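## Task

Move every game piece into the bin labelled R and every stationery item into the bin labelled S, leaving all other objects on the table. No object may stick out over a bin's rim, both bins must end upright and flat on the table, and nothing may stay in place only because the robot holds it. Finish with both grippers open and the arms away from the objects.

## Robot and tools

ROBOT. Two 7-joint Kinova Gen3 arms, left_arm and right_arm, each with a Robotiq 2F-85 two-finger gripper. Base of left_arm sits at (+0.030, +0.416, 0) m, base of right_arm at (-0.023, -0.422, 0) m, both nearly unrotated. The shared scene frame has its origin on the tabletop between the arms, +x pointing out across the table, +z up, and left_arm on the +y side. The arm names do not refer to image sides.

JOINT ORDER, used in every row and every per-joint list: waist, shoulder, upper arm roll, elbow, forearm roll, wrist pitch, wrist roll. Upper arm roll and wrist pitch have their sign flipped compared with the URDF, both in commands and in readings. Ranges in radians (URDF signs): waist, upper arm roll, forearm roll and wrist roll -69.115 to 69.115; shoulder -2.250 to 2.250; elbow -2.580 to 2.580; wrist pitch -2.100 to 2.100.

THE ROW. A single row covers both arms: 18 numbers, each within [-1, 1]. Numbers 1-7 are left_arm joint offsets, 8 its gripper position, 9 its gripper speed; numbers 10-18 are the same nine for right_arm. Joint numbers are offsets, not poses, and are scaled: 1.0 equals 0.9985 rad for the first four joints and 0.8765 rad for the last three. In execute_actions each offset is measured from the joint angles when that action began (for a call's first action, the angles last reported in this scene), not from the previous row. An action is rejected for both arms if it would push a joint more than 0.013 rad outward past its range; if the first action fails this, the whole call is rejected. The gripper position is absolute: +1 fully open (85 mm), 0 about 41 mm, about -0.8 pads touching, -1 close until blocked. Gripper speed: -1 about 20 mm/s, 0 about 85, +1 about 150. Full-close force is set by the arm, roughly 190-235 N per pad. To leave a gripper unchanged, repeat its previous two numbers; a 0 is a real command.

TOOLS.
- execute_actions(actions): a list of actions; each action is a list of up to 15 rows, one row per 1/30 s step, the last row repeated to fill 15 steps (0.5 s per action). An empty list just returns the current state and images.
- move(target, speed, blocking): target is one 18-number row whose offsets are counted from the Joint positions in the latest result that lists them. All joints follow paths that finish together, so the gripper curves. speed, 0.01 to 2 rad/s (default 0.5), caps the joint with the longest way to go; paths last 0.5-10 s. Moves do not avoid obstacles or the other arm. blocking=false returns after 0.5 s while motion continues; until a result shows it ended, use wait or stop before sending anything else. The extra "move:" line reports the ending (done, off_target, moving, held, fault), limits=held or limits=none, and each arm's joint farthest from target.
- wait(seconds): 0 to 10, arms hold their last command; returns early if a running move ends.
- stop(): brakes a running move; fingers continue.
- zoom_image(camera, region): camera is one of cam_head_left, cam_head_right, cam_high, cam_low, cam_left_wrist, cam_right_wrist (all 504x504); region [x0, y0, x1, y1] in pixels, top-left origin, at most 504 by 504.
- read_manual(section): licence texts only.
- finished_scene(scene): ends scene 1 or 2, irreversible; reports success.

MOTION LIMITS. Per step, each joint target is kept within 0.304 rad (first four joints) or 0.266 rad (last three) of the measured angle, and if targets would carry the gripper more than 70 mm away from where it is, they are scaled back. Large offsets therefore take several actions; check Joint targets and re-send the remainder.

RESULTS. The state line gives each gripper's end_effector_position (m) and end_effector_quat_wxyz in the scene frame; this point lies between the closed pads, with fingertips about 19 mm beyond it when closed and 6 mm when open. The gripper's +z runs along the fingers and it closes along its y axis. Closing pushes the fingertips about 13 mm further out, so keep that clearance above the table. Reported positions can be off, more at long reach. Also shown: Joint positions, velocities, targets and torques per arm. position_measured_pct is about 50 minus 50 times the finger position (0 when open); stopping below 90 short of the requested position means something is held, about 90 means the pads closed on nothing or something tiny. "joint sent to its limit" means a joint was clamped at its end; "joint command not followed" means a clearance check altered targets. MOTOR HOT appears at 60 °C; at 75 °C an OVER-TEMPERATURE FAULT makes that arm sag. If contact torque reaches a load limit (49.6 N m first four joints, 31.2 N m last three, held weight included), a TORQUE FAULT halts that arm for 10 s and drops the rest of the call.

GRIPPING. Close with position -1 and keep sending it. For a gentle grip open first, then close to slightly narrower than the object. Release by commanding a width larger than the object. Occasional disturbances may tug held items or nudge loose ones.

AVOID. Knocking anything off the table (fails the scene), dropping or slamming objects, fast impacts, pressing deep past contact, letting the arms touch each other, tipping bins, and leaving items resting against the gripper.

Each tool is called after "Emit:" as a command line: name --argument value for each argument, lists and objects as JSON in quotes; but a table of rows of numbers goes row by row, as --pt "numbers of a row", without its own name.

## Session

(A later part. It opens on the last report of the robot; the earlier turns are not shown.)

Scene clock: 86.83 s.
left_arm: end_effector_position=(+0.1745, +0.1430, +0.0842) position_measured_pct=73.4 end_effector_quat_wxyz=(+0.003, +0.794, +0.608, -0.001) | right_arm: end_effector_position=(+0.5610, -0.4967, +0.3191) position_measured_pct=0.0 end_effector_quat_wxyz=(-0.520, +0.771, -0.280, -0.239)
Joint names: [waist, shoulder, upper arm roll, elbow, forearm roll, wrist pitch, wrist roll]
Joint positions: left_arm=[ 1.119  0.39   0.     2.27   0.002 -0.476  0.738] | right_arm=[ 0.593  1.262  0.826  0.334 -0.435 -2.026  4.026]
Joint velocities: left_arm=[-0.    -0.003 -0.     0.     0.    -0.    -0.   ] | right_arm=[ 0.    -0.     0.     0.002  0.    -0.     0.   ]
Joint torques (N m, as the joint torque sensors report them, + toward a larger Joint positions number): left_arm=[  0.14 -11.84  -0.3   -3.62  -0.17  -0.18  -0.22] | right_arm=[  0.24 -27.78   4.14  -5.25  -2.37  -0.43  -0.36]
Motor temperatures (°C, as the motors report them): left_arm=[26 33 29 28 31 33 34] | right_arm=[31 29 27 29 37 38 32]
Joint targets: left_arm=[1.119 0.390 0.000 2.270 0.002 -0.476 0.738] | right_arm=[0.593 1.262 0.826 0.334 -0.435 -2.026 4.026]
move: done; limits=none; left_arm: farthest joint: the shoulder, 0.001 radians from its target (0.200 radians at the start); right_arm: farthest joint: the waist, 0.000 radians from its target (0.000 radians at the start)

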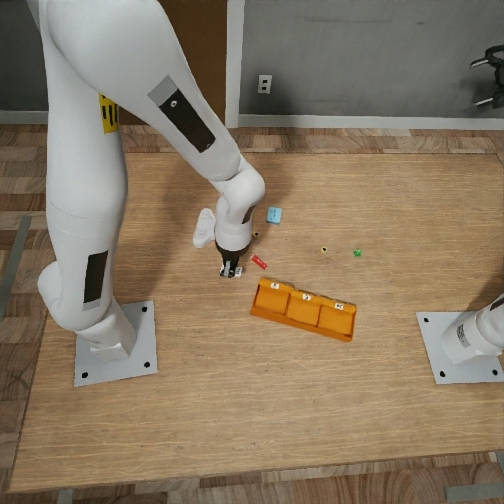

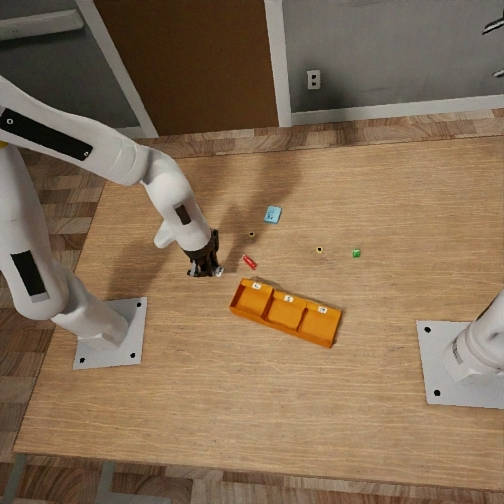

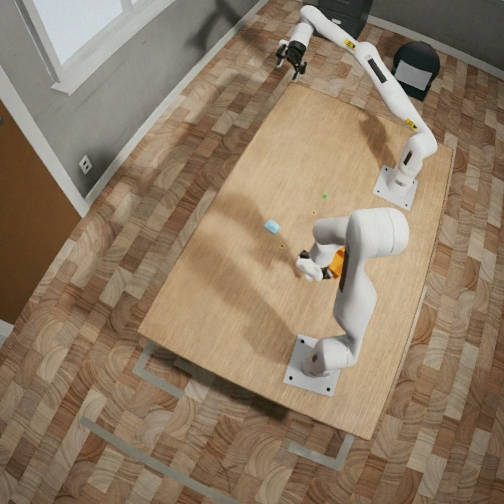

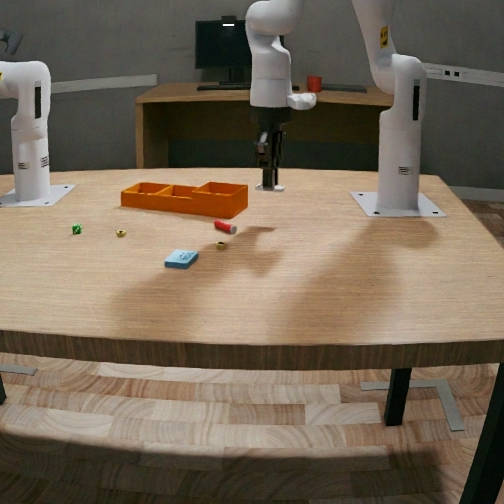

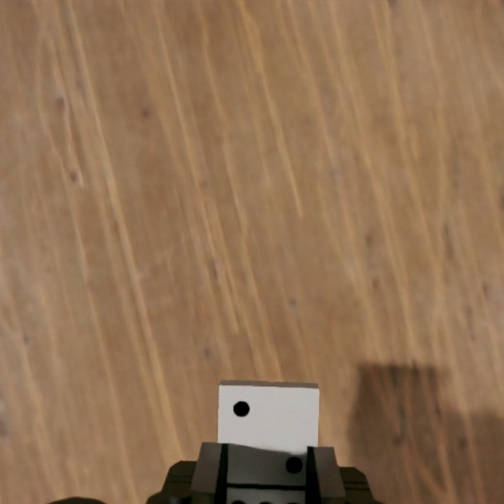

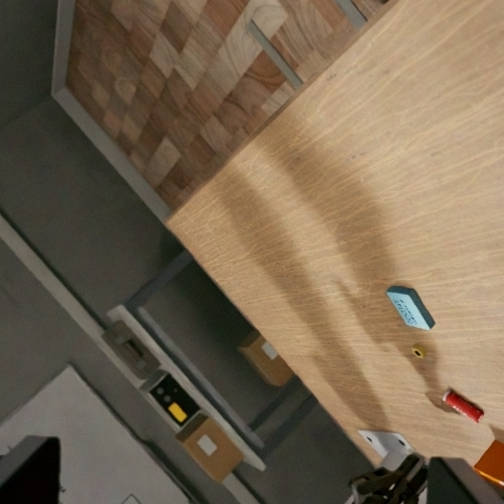

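Emit:
move --target '[0.285,0.099,0,-0.24,0,-0.168,0.32,-1,0.5,0,0,0,0,0,0,0,1,0]' --speed 0.6

Scene clock: 93.30 s.
left_arm: end_effector_position=(+0.1126, +0.0431, +0.0897) position_measured_pct=73.4 end_effector_quat_wxyz=(-0.000, +0.795, +0.606, -0.000) | right_arm: end_effector_position=(+0.5610, -0.4967, +0.3191) position_measured_pct=0.0 end_effector_quat_wxyz=(-0.520, +0.771, -0.280, -0.239)
Joint names: [waist, shoulder, upper arm roll, elbow, forearm roll, wrist pitch, wrist roll]
Joint positions: left_arm=[ 1.403  0.489 -0.     2.03   0.002 -0.623  1.018] | right_arm=[ 0.593  1.262  0.826  0.334 -0.435 -2.026  4.026]
Joint velocities: left_arm=[ 0.004  0.001 -0.    -0.001 -0.    -0.     0.001] | right_arm=[-0.001  0.001  0.     0.001  0.     0.001  0.   ]
Joint torques (N m, as the joint torque sensors report them, + toward a larger Joint positions number): left_arm=[ -0.29 -14.97  -0.23  -4.67  -0.22  -0.21  -0.28] | right_arm=[  0.04 -27.79   4.14  -5.17  -2.37  -0.35  -0.35]
Motor temperatures (°C, as the motors report them): left_arm=[26 33 29 28 31 33 34] | right_arm=[31 29 27 29 37 38 32]
Joint targets: left_arm=[1.404 0.489 0.000 2.030 0.002 -0.623 1.018] | right_arm=[0.593 1.262 0.826 0.334 -0.435 -2.026 4.026]
move: done; limits=none; left_arm: farthest joint: the waist, 0.000 radians from its target (0.285 radians at the start); right_arm: farthest joint: the waist, 0.000 radians from its target (0.000 radians at the start)

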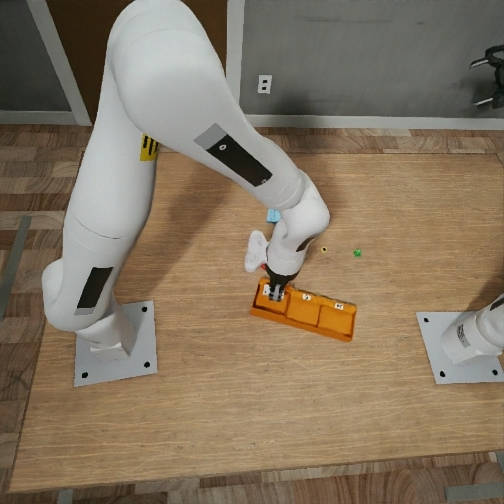

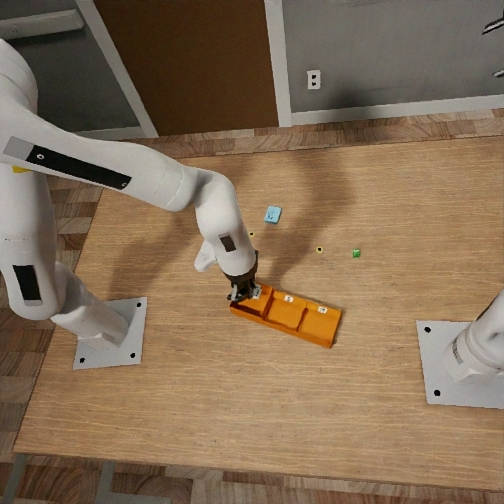

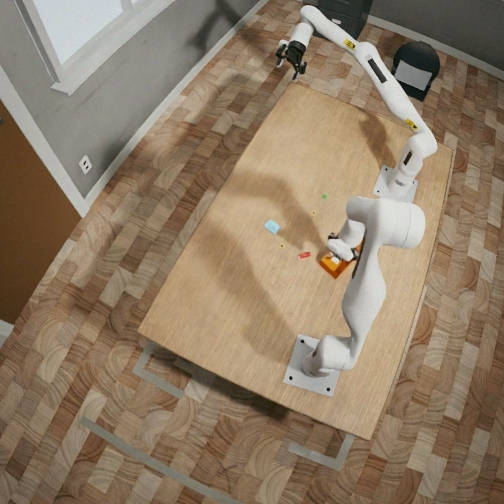

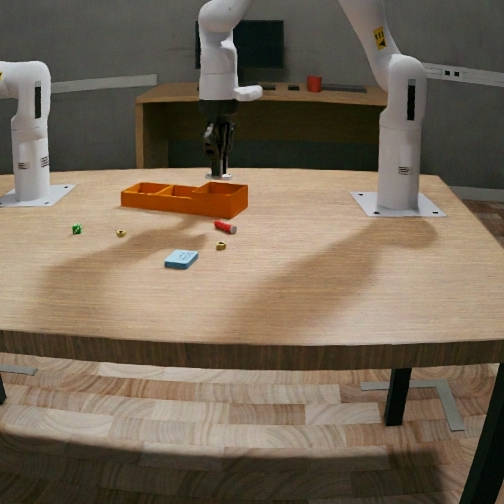

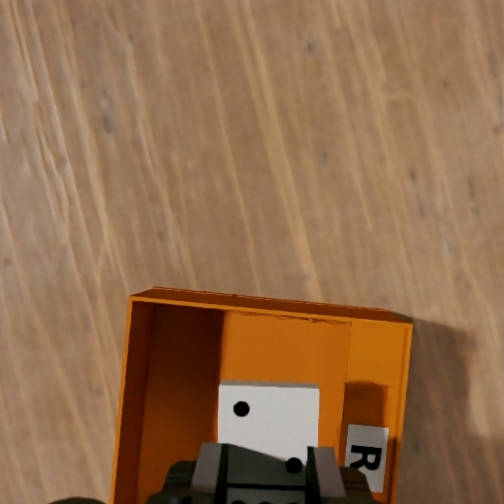

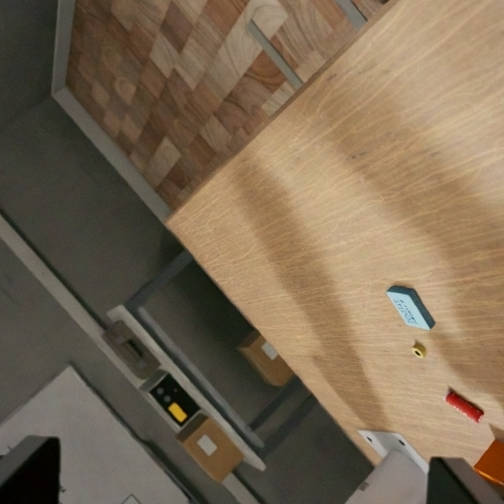

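Emit:
move --target '[0.025,0.109,0,0.052,0,0.184,0.027,-1,0.5,0,0,0,0,0,0,0,1,0]' --speed 0.2

Emit:
move --target '[0,0,0,0,0,0,0,-0.2,0.5,0,0,0,0,0,0,0,1,0]'

Emit:
move --target '[0,-0.16,0,-0.04,0,-0.23,0,-0.2,0.5,0,0,0,0,0,0,0,1,0]'

Scene clock: 102.97 s.
left_arm: end_effector_position=(+0.1024, +0.0449, +0.0401) position_measured_pct=73.4 end_effector_quat_wxyz=(+0.000, +0.795, +0.606, -0.000) | right_arm: end_effector_position=(+0.5610, -0.4967, +0.3191) position_measured_pct=0.0 end_effector_quat_wxyz=(-0.520, +0.771, -0.280, -0.239)
Joint names: [waist, shoulder, upper arm roll, elbow, forearm roll, wrist pitch, wrist roll]
Joint positions: left_arm=[ 1.428  0.597 -0.     2.082  0.002 -0.462  1.042] | right_arm=[ 0.593  1.262  0.826  0.334 -0.435 -2.026  4.026]
Joint velocities: left_arm=[ 0.001  0.     0.    -0.    -0.    -0.    -0.001] | right_arm=[-0.001 -0.     0.    -0.     0.002  0.001  0.   ]
Joint torques (N m, as the joint torque sensors report them, + toward a larger Joint positions number): left_arm=[  0.28 -15.03  -0.36  -3.39  -0.13  -0.2   -0.29] | right_arm=[  0.14 -27.77   4.09  -5.09  -2.45  -0.48  -0.37]
Motor temperatures (°C, as the motors report them): left_arm=[26 33 29 28 31 33 34] | right_arm=[31 29 27 29 37 38 32]
Joint targets: left_arm=[1.428 0.598 -0.000 2.082 0.002 -0.462 1.042] | right_arm=[0.593 1.262 0.826 0.334 -0.435 -2.026 4.026]
move: done; limits=none; left_arm: farthest joint: the shoulder, 0.001 radians from its target (0.109 radians at the start); right_arm: farthest joint: the waist, 0.000 radians from its target (0.000 radians at the start)

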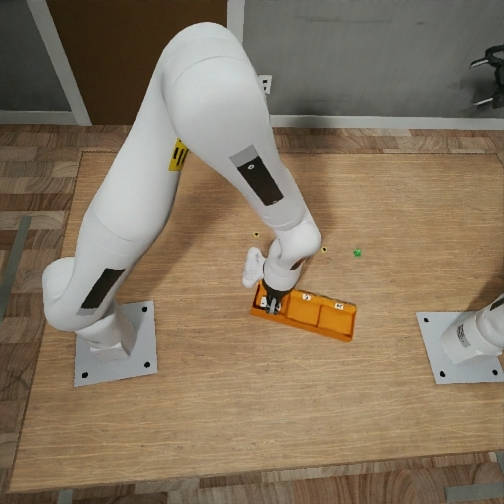

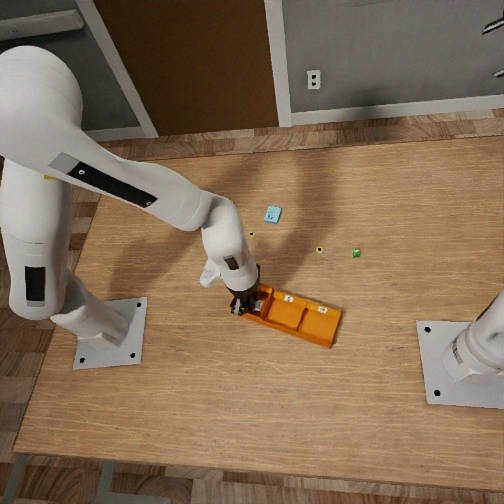

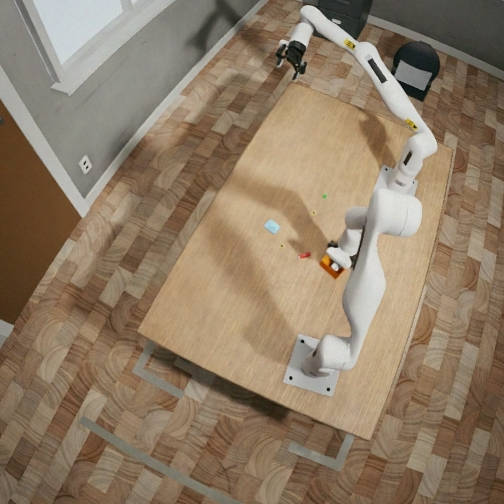

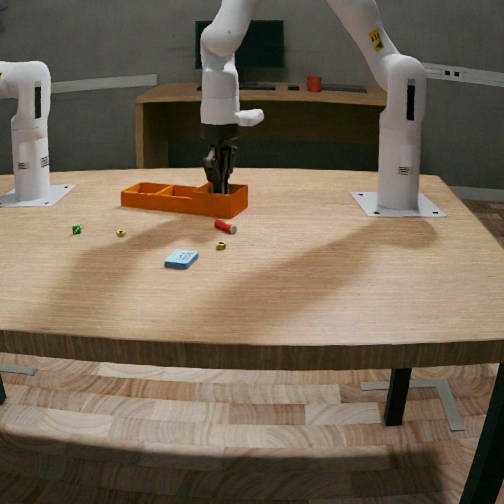

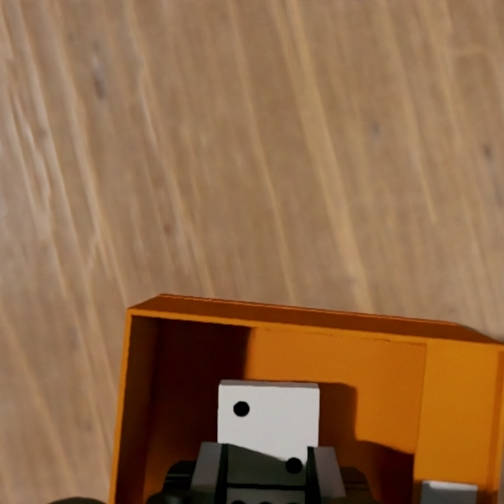

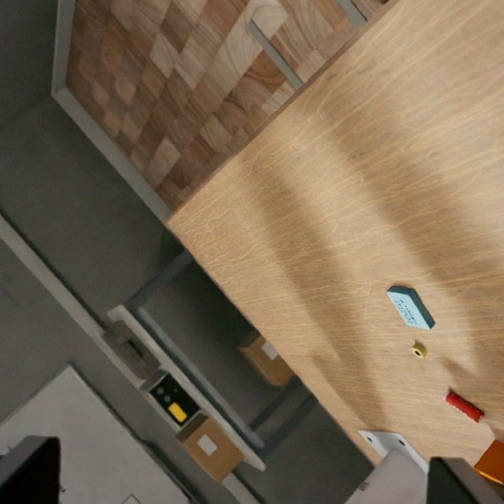

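Scene clock: 103.47 s.
left_arm: end_effector_position=(+0.1024, +0.0449, +0.0401) position_measured_pct=59.9 end_effector_quat_wxyz=(+0.000, +0.795, +0.606, -0.000) | right_arm: end_effector_position=(+0.5610, -0.4967, +0.3191) position_measured_pct=0.0 end_effector_quat_wxyz=(-0.520, +0.771, -0.280, -0.239)
Joint names: [waist, shoulder, upper arm roll, elbow, forearm roll, wrist pitch, wrist roll]
Joint positions: left_arm=[ 1.428  0.597 -0.     2.082  0.002 -0.462  1.042] | right_arm=[ 0.593  1.262  0.826  0.334 -0.435 -2.026  4.026]
Joint velocities: left_arm=[ 0.     0.001 -0.    -0.    -0.     0.     0.002] | right_arm=[ 0.     0.001  0.     0.001 -0.    -0.     0.   ]
Joint torques (N m, as the joint torque sensors report them, + toward a larger Joint positions number): left_arm=[  0.25 -15.48  -0.36  -3.54  -0.22  -0.25  -0.23] | right_arm=[  0.08 -27.47   3.97  -5.34  -2.42  -0.41  -0.31]
Motor temperatures (°C, as the motors report them): left_arm=[26 33 29 28 31 33 34] | right_arm=[31 29 27 29 37 38 32]
Joint targets: left_arm=[1.428 0.597 -0.000 2.082 0.002 -0.462 1.042] | right_arm=[0.593 1.262 0.826 0.334 -0.435 -2.026 4.026]
move: done; limits=none; left_arm: farthest joint: the waist, 0.000 radians from its target (0.000 radians at the start); right_arm: farthest joint: the waist, 0.000 radians from its target (0.000 radians at the start)

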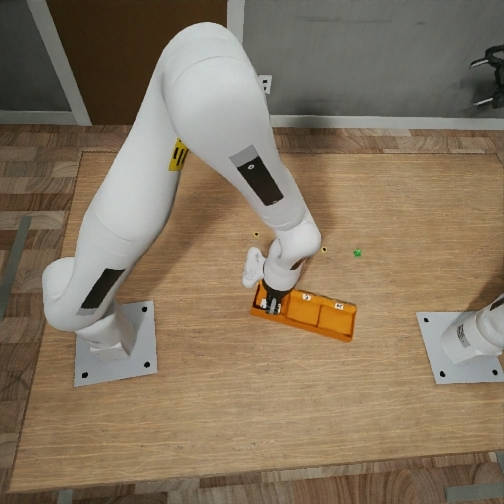

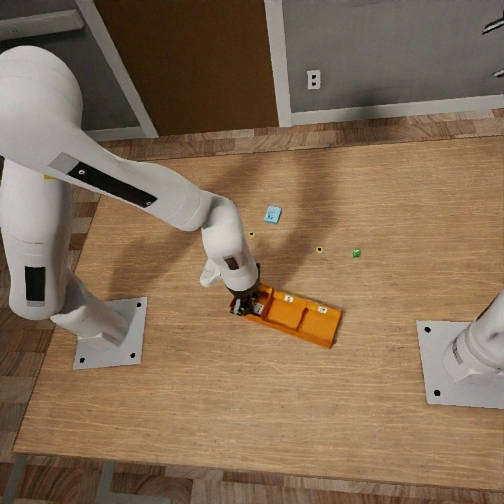

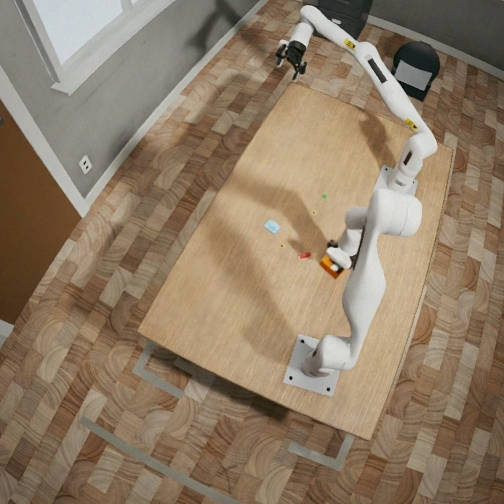

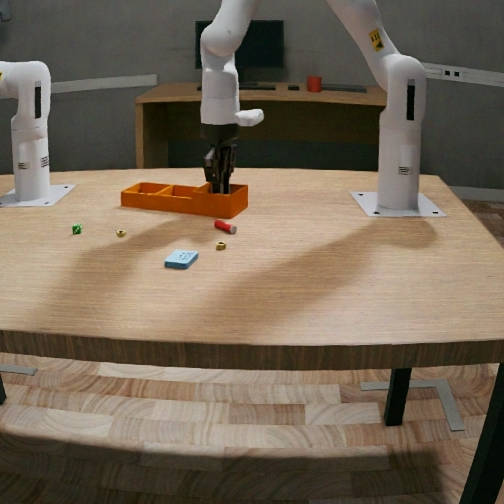

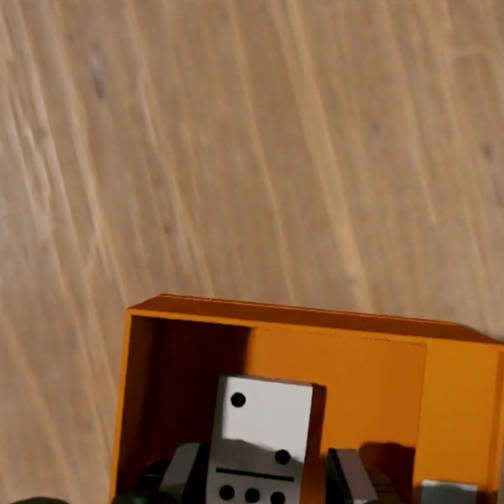

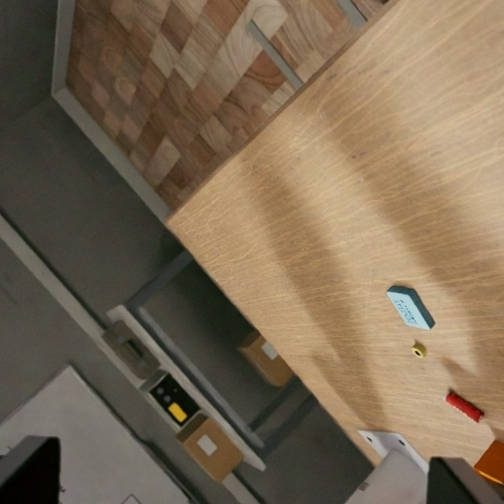

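Scene clock: 104.43 s.
left_arm: end_effector_position=(+0.1008, +0.0506, +0.1066) position_measured_pct=59.9 end_effector_quat_wxyz=(-0.001, +0.796, +0.606, -0.000) | right_arm: end_effector_position=(+0.5610, -0.4967, +0.3191) position_measured_pct=0.0 end_effector_quat_wxyz=(-0.520, +0.771, -0.280, -0.239)
Joint names: [waist, shoulder, upper arm roll, elbow, forearm roll, wrist pitch, wrist roll]
Joint positions: left_arm=[ 1.428  0.438 -0.     2.042  0.002 -0.663  1.042] | right_arm=[ 0.593  1.262  0.826  0.334 -0.435 -2.026  4.026]
Joint velocities: left_arm=[ 0.    -0.003  0.    -0.     0.001 -0.    -0.002] | right_arm=[-0.001 -0.    -0.    -0.    -0.001  0.     0.   ]
Joint torques (N m, as the joint torque sensors report them, + toward a larger Joint positions number): left_arm=[  0.17 -14.44  -0.11  -4.83  -0.31  -0.25  -0.27] | right_arm=[  0.09 -27.57   4.14  -5.21  -2.33  -0.39  -0.4 ]
Motor temperatures (°C, as the motors report them): left_arm=[26 33 29 28 31 33 34] | right_arm=[31 29 27 29 37 38 32]
Joint targets: left_arm=[1.428 0.437 -0.000 2.042 0.002 -0.663 1.042] | right_arm=[0.593 1.262 0.826 0.334 -0.435 -2.026 4.026]
move: done; limits=none; left_arm: farthest joint: the shoulder, 0.001 radians from its target (0.160 radians at the start); right_arm: farthest joint: the waist, 0.000 radians from its target (0.000 radians at the start)

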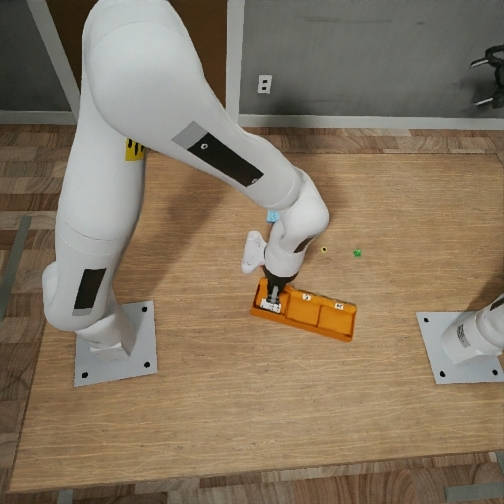

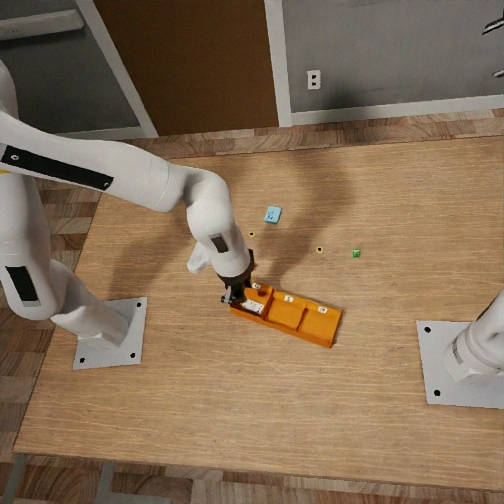

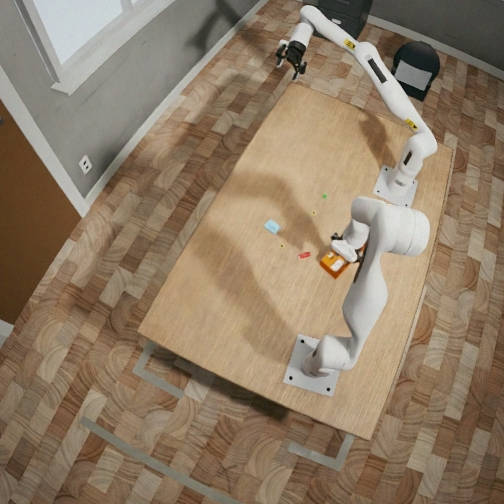

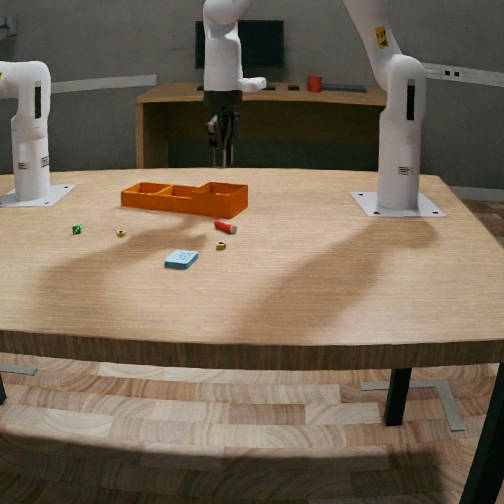

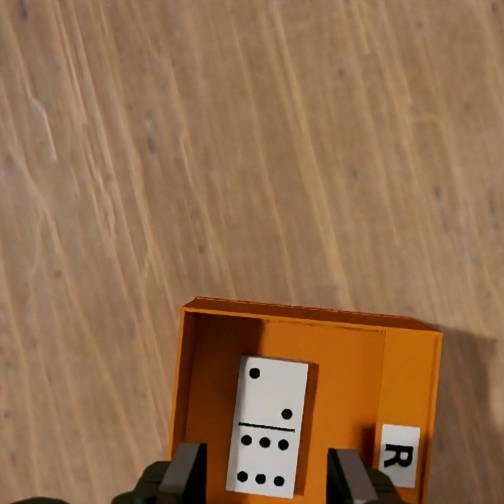

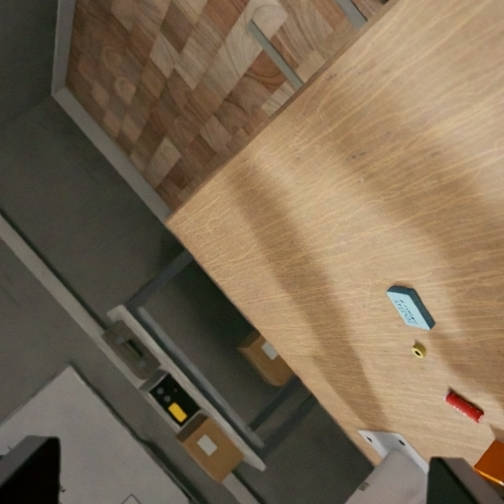

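Emit:
move --target '[-0.511,0.24,0,-0.453,0,-0.241,1,0.5,0.5,0,0,0,0,0,0,0,1,0]' --speed 1

Emit:
move --target '[0,0,0,0,0,0,0.232,0.5,0.5,0,0,0,0,0,0,0,1,0]'

Scene clock: 113.57 s.
left_arm: end_effector_position=(+0.3631, +0.0353, +0.0998) position_measured_pct=25.0 end_effector_quat_wxyz=(-0.000, +0.225, +0.974, -0.001) | right_arm: end_effector_position=(+0.5610, -0.4967, +0.3191) position_measured_pct=0.0 end_effector_quat_wxyz=(-0.520, +0.771, -0.280, -0.238)
Joint names: [waist, shoulder, upper arm roll, elbow, forearm roll, wrist pitch, wrist roll]
Joint positions: left_arm=[ 0.918  0.677  0.     1.59   0.002 -0.875  1.918] | right_arm=[ 0.593  1.262  0.826  0.334 -0.435 -2.026  4.026]
Joint velocities: left_arm=[-0.002  0.002 -0.001 -0.    -0.    -0.     0.001] | right_arm=[-0.001 -0.    -0.     0.     0.001 -0.002 -0.   ]
Joint torques (N m, as the joint torque sensors report them, + toward a larger Joint positions number): left_arm=[  0.31 -19.44  -0.24  -6.35  -0.14  -0.27  -0.2 ] | right_arm=[  0.03 -27.61   4.12  -5.14  -2.41  -0.45  -0.27]
Motor temperatures (°C, as the motors report them): left_arm=[26 33 29 28 31 33 34] | right_arm=[31 29 27 29 37 38 32]
Joint targets: left_arm=[0.918 0.677 -0.000 1.590 0.002 -0.875 1.918] | right_arm=[0.593 1.262 0.826 0.334 -0.435 -2.026 4.026]
move: done; limits=none; left_arm: farthest joint: the waist, 0.000 radians from its target (0.510 radians at the start); right_arm: farthest joint: the waist, 0.000 radians from its target (0.000 radians at the start)

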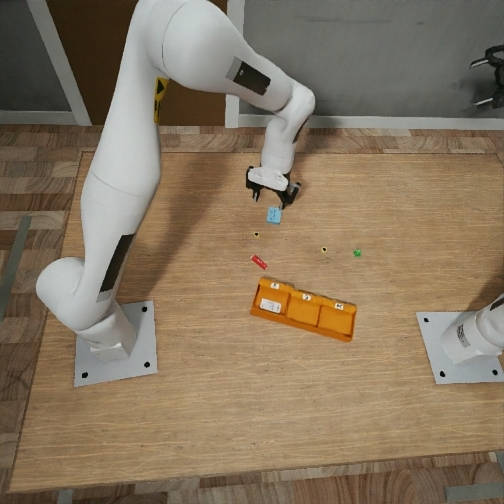

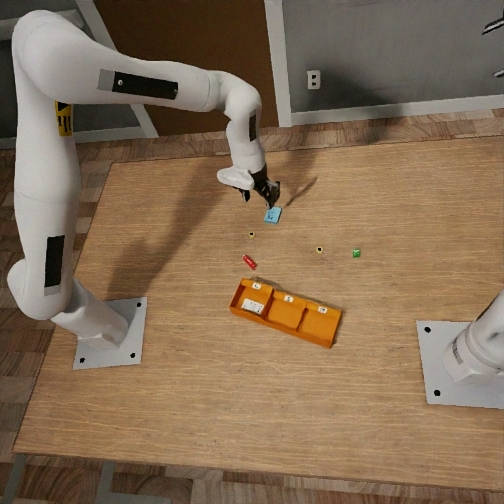

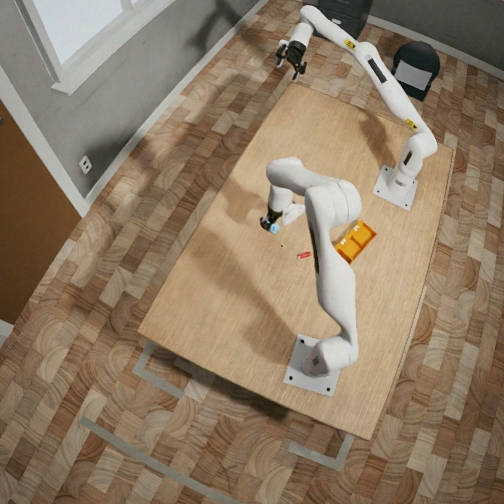

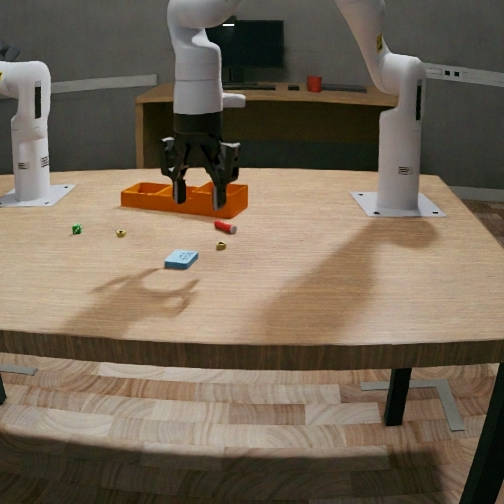

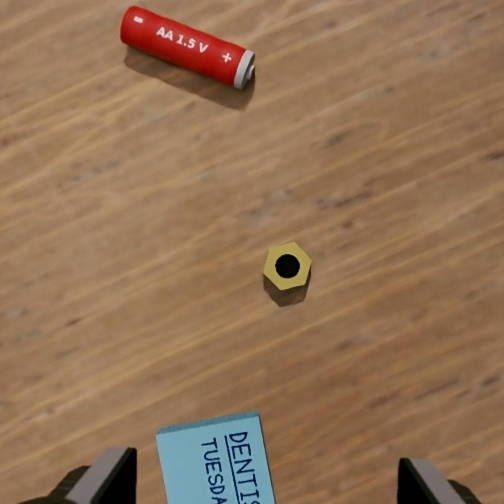

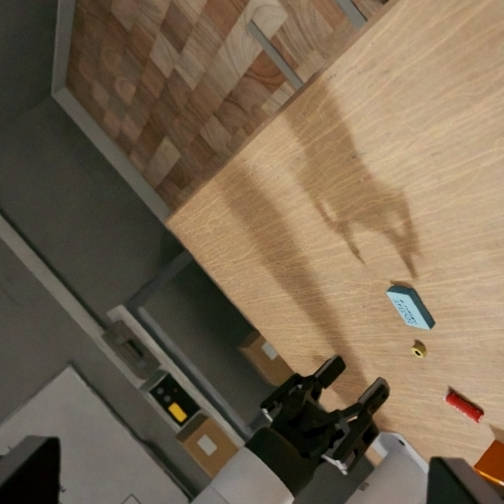

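Scene clock: 114.43 s.
left_arm: end_effector_position=(+0.3631, +0.0353, +0.0998) position_measured_pct=25.0 end_effector_quat_wxyz=(-0.000, +0.125, +0.992, -0.001) | right_arm: end_effector_position=(+0.5610, -0.4967, +0.3191) position_measured_pct=0.0 end_effector_quat_wxyz=(-0.520, +0.771, -0.280, -0.238)
Joint names: [waist, shoulder, upper arm roll, elbow, forearm roll, wrist pitch, wrist roll]
Joint positions: left_arm=[ 0.918  0.677  0.     1.59   0.002 -0.875  2.122] | right_arm=[ 0.593  1.262  0.826  0.334 -0.435 -2.026  4.026]
Joint velocities: left_arm=[ 0.    -0.001 -0.001 -0.    -0.001  0.    -0.   ] | right_arm=[ 0.001 -0.     0.     0.     0.    -0.001 -0.   ]
Joint torques (N m, as the joint torque sensors report them, + toward a larger Joint positions number): left_arm=[  0.21 -19.68  -0.25  -6.31  -0.19  -0.21  -0.27] | right_arm=[  0.14 -27.6    4.21  -5.11  -2.38  -0.29  -0.34]
Motor temperatures (°C, as the motors report them): left_arm=[26 33 29 28 31 33 34] | right_arm=[31 29 27 29 37 38 32]
Joint targets: left_arm=[0.918 0.677 0.000 1.590 0.002 -0.875 2.122] | right_arm=[0.593 1.262 0.826 0.334 -0.435 -2.026 4.026]
move: done; limits=none; left_arm: farthest joint: the waist, 0.000 radians from its target (0.000 radians at the start); right_arm: farthest joint: the waist, 0.000 radians from its target (0.000 radians at the start)

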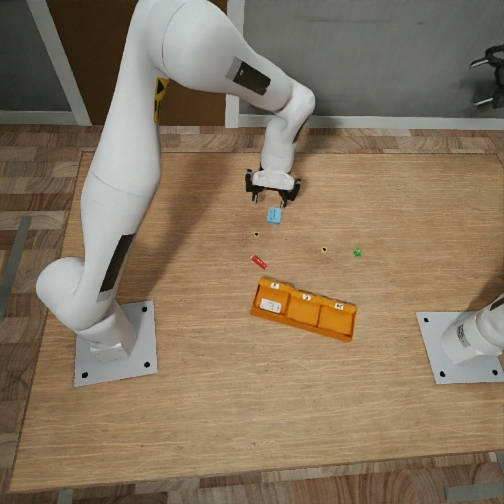

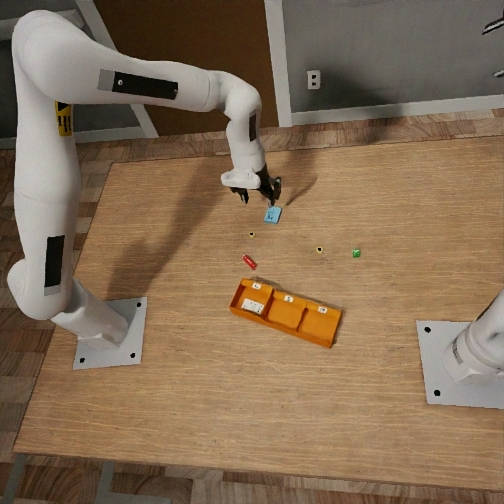

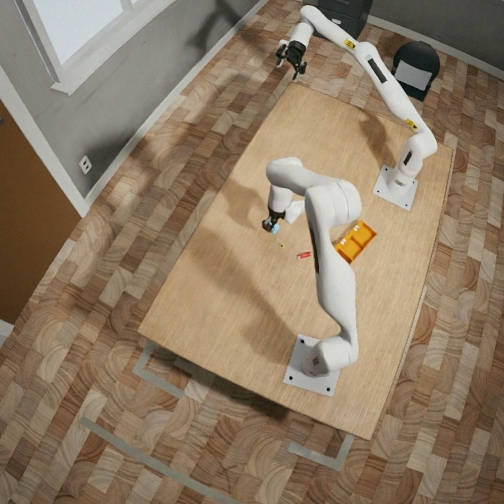

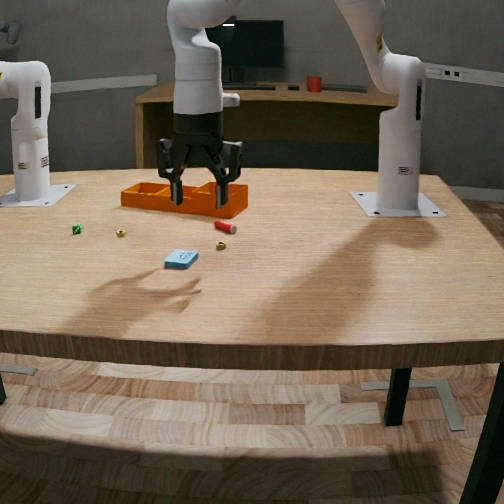

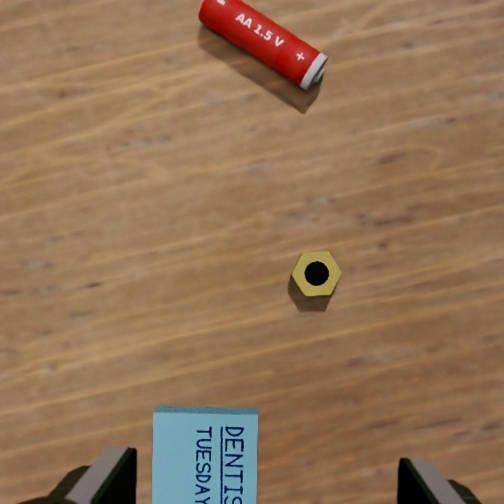

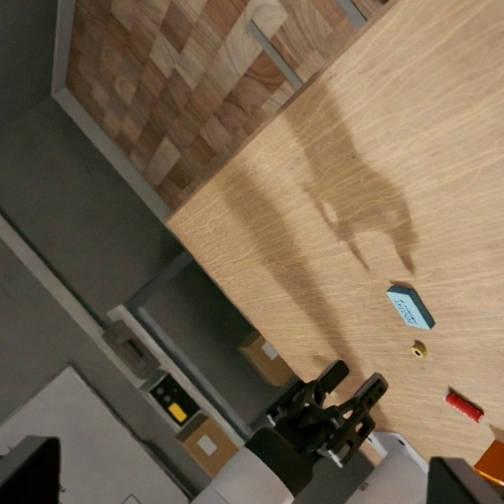

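Emit:
move --target '[0.012,0.14,0,-0.096,0,0.05,0.014,0.5,0.5,0,0,0,0,0,0,0,1,0]' --speed 0.3

Scene clock: 122.70 s.
left_arm: end_effector_position=(+0.3819, +0.0066, +0.0496) position_measured_pct=25.0 end_effector_quat_wxyz=(-0.000, +0.125, +0.992, -0.001) | right_arm: end_effector_position=(+0.5610, -0.4967, +0.3191) position_measured_pct=0.0 end_effector_quat_wxyz=(-0.520, +0.771, -0.280, -0.238)
Joint names: [waist, shoulder, upper arm roll, elbow, forearm roll, wrist pitch, wrist roll]
Joint positions: left_arm=[ 0.93   0.817  0.     1.494  0.002 -0.831  2.134] | right_arm=[ 0.593  1.262  0.826  0.334 -0.435 -2.026  4.026]
Joint velocities: left_arm=[ 0.002 -0.     0.    -0.    -0.    -0.    -0.001] | right_arm=[ 0.    -0.001 -0.     0.     0.001 -0.001 -0.   ]
Joint torques (N m, as the joint torque sensors report them, + toward a larger Joint positions number): left_arm=[  0.06 -21.4   -0.4   -6.16  -0.21  -0.25  -0.25] | right_arm=[  0.1  -27.7    4.22  -5.28  -2.37  -0.5   -0.42]
Motor temperatures (°C, as the motors report them): left_arm=[26 33 29 28 31 33 34] | right_arm=[31 29 27 29 37 38 32]
Joint targets: left_arm=[0.930 0.817 0.000 1.494 0.002 -0.831 2.134] | right_arm=[0.593 1.262 0.826 0.334 -0.435 -2.026 4.026]
move: done; limits=none; left_arm: farthest joint: the waist, 0.000 radians from its target (0.012 radians at the start); right_arm: farthest joint: the waist, 0.000 radians from its target (0.000 radians at the start)

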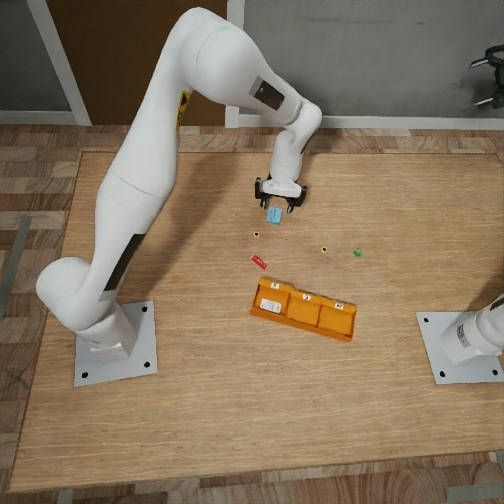

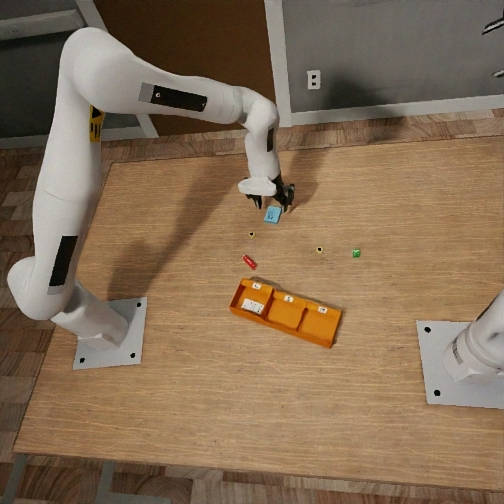

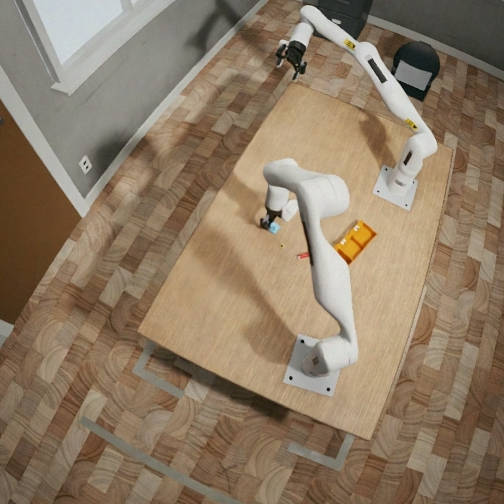

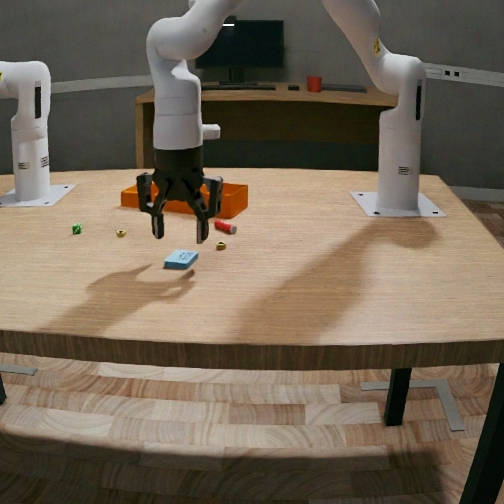

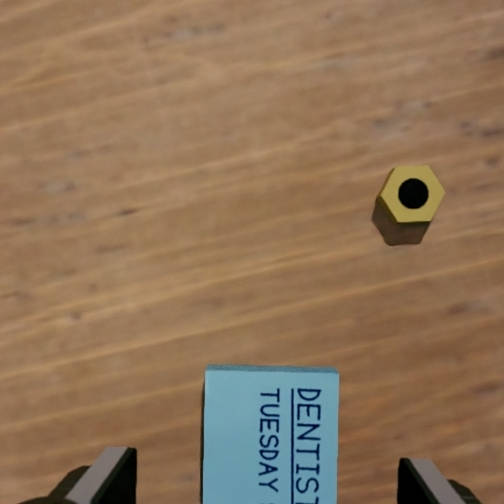

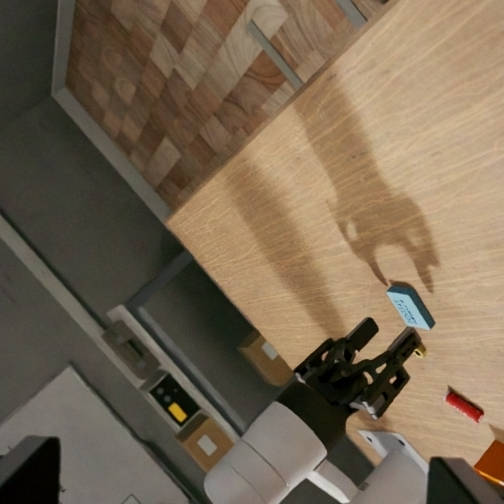

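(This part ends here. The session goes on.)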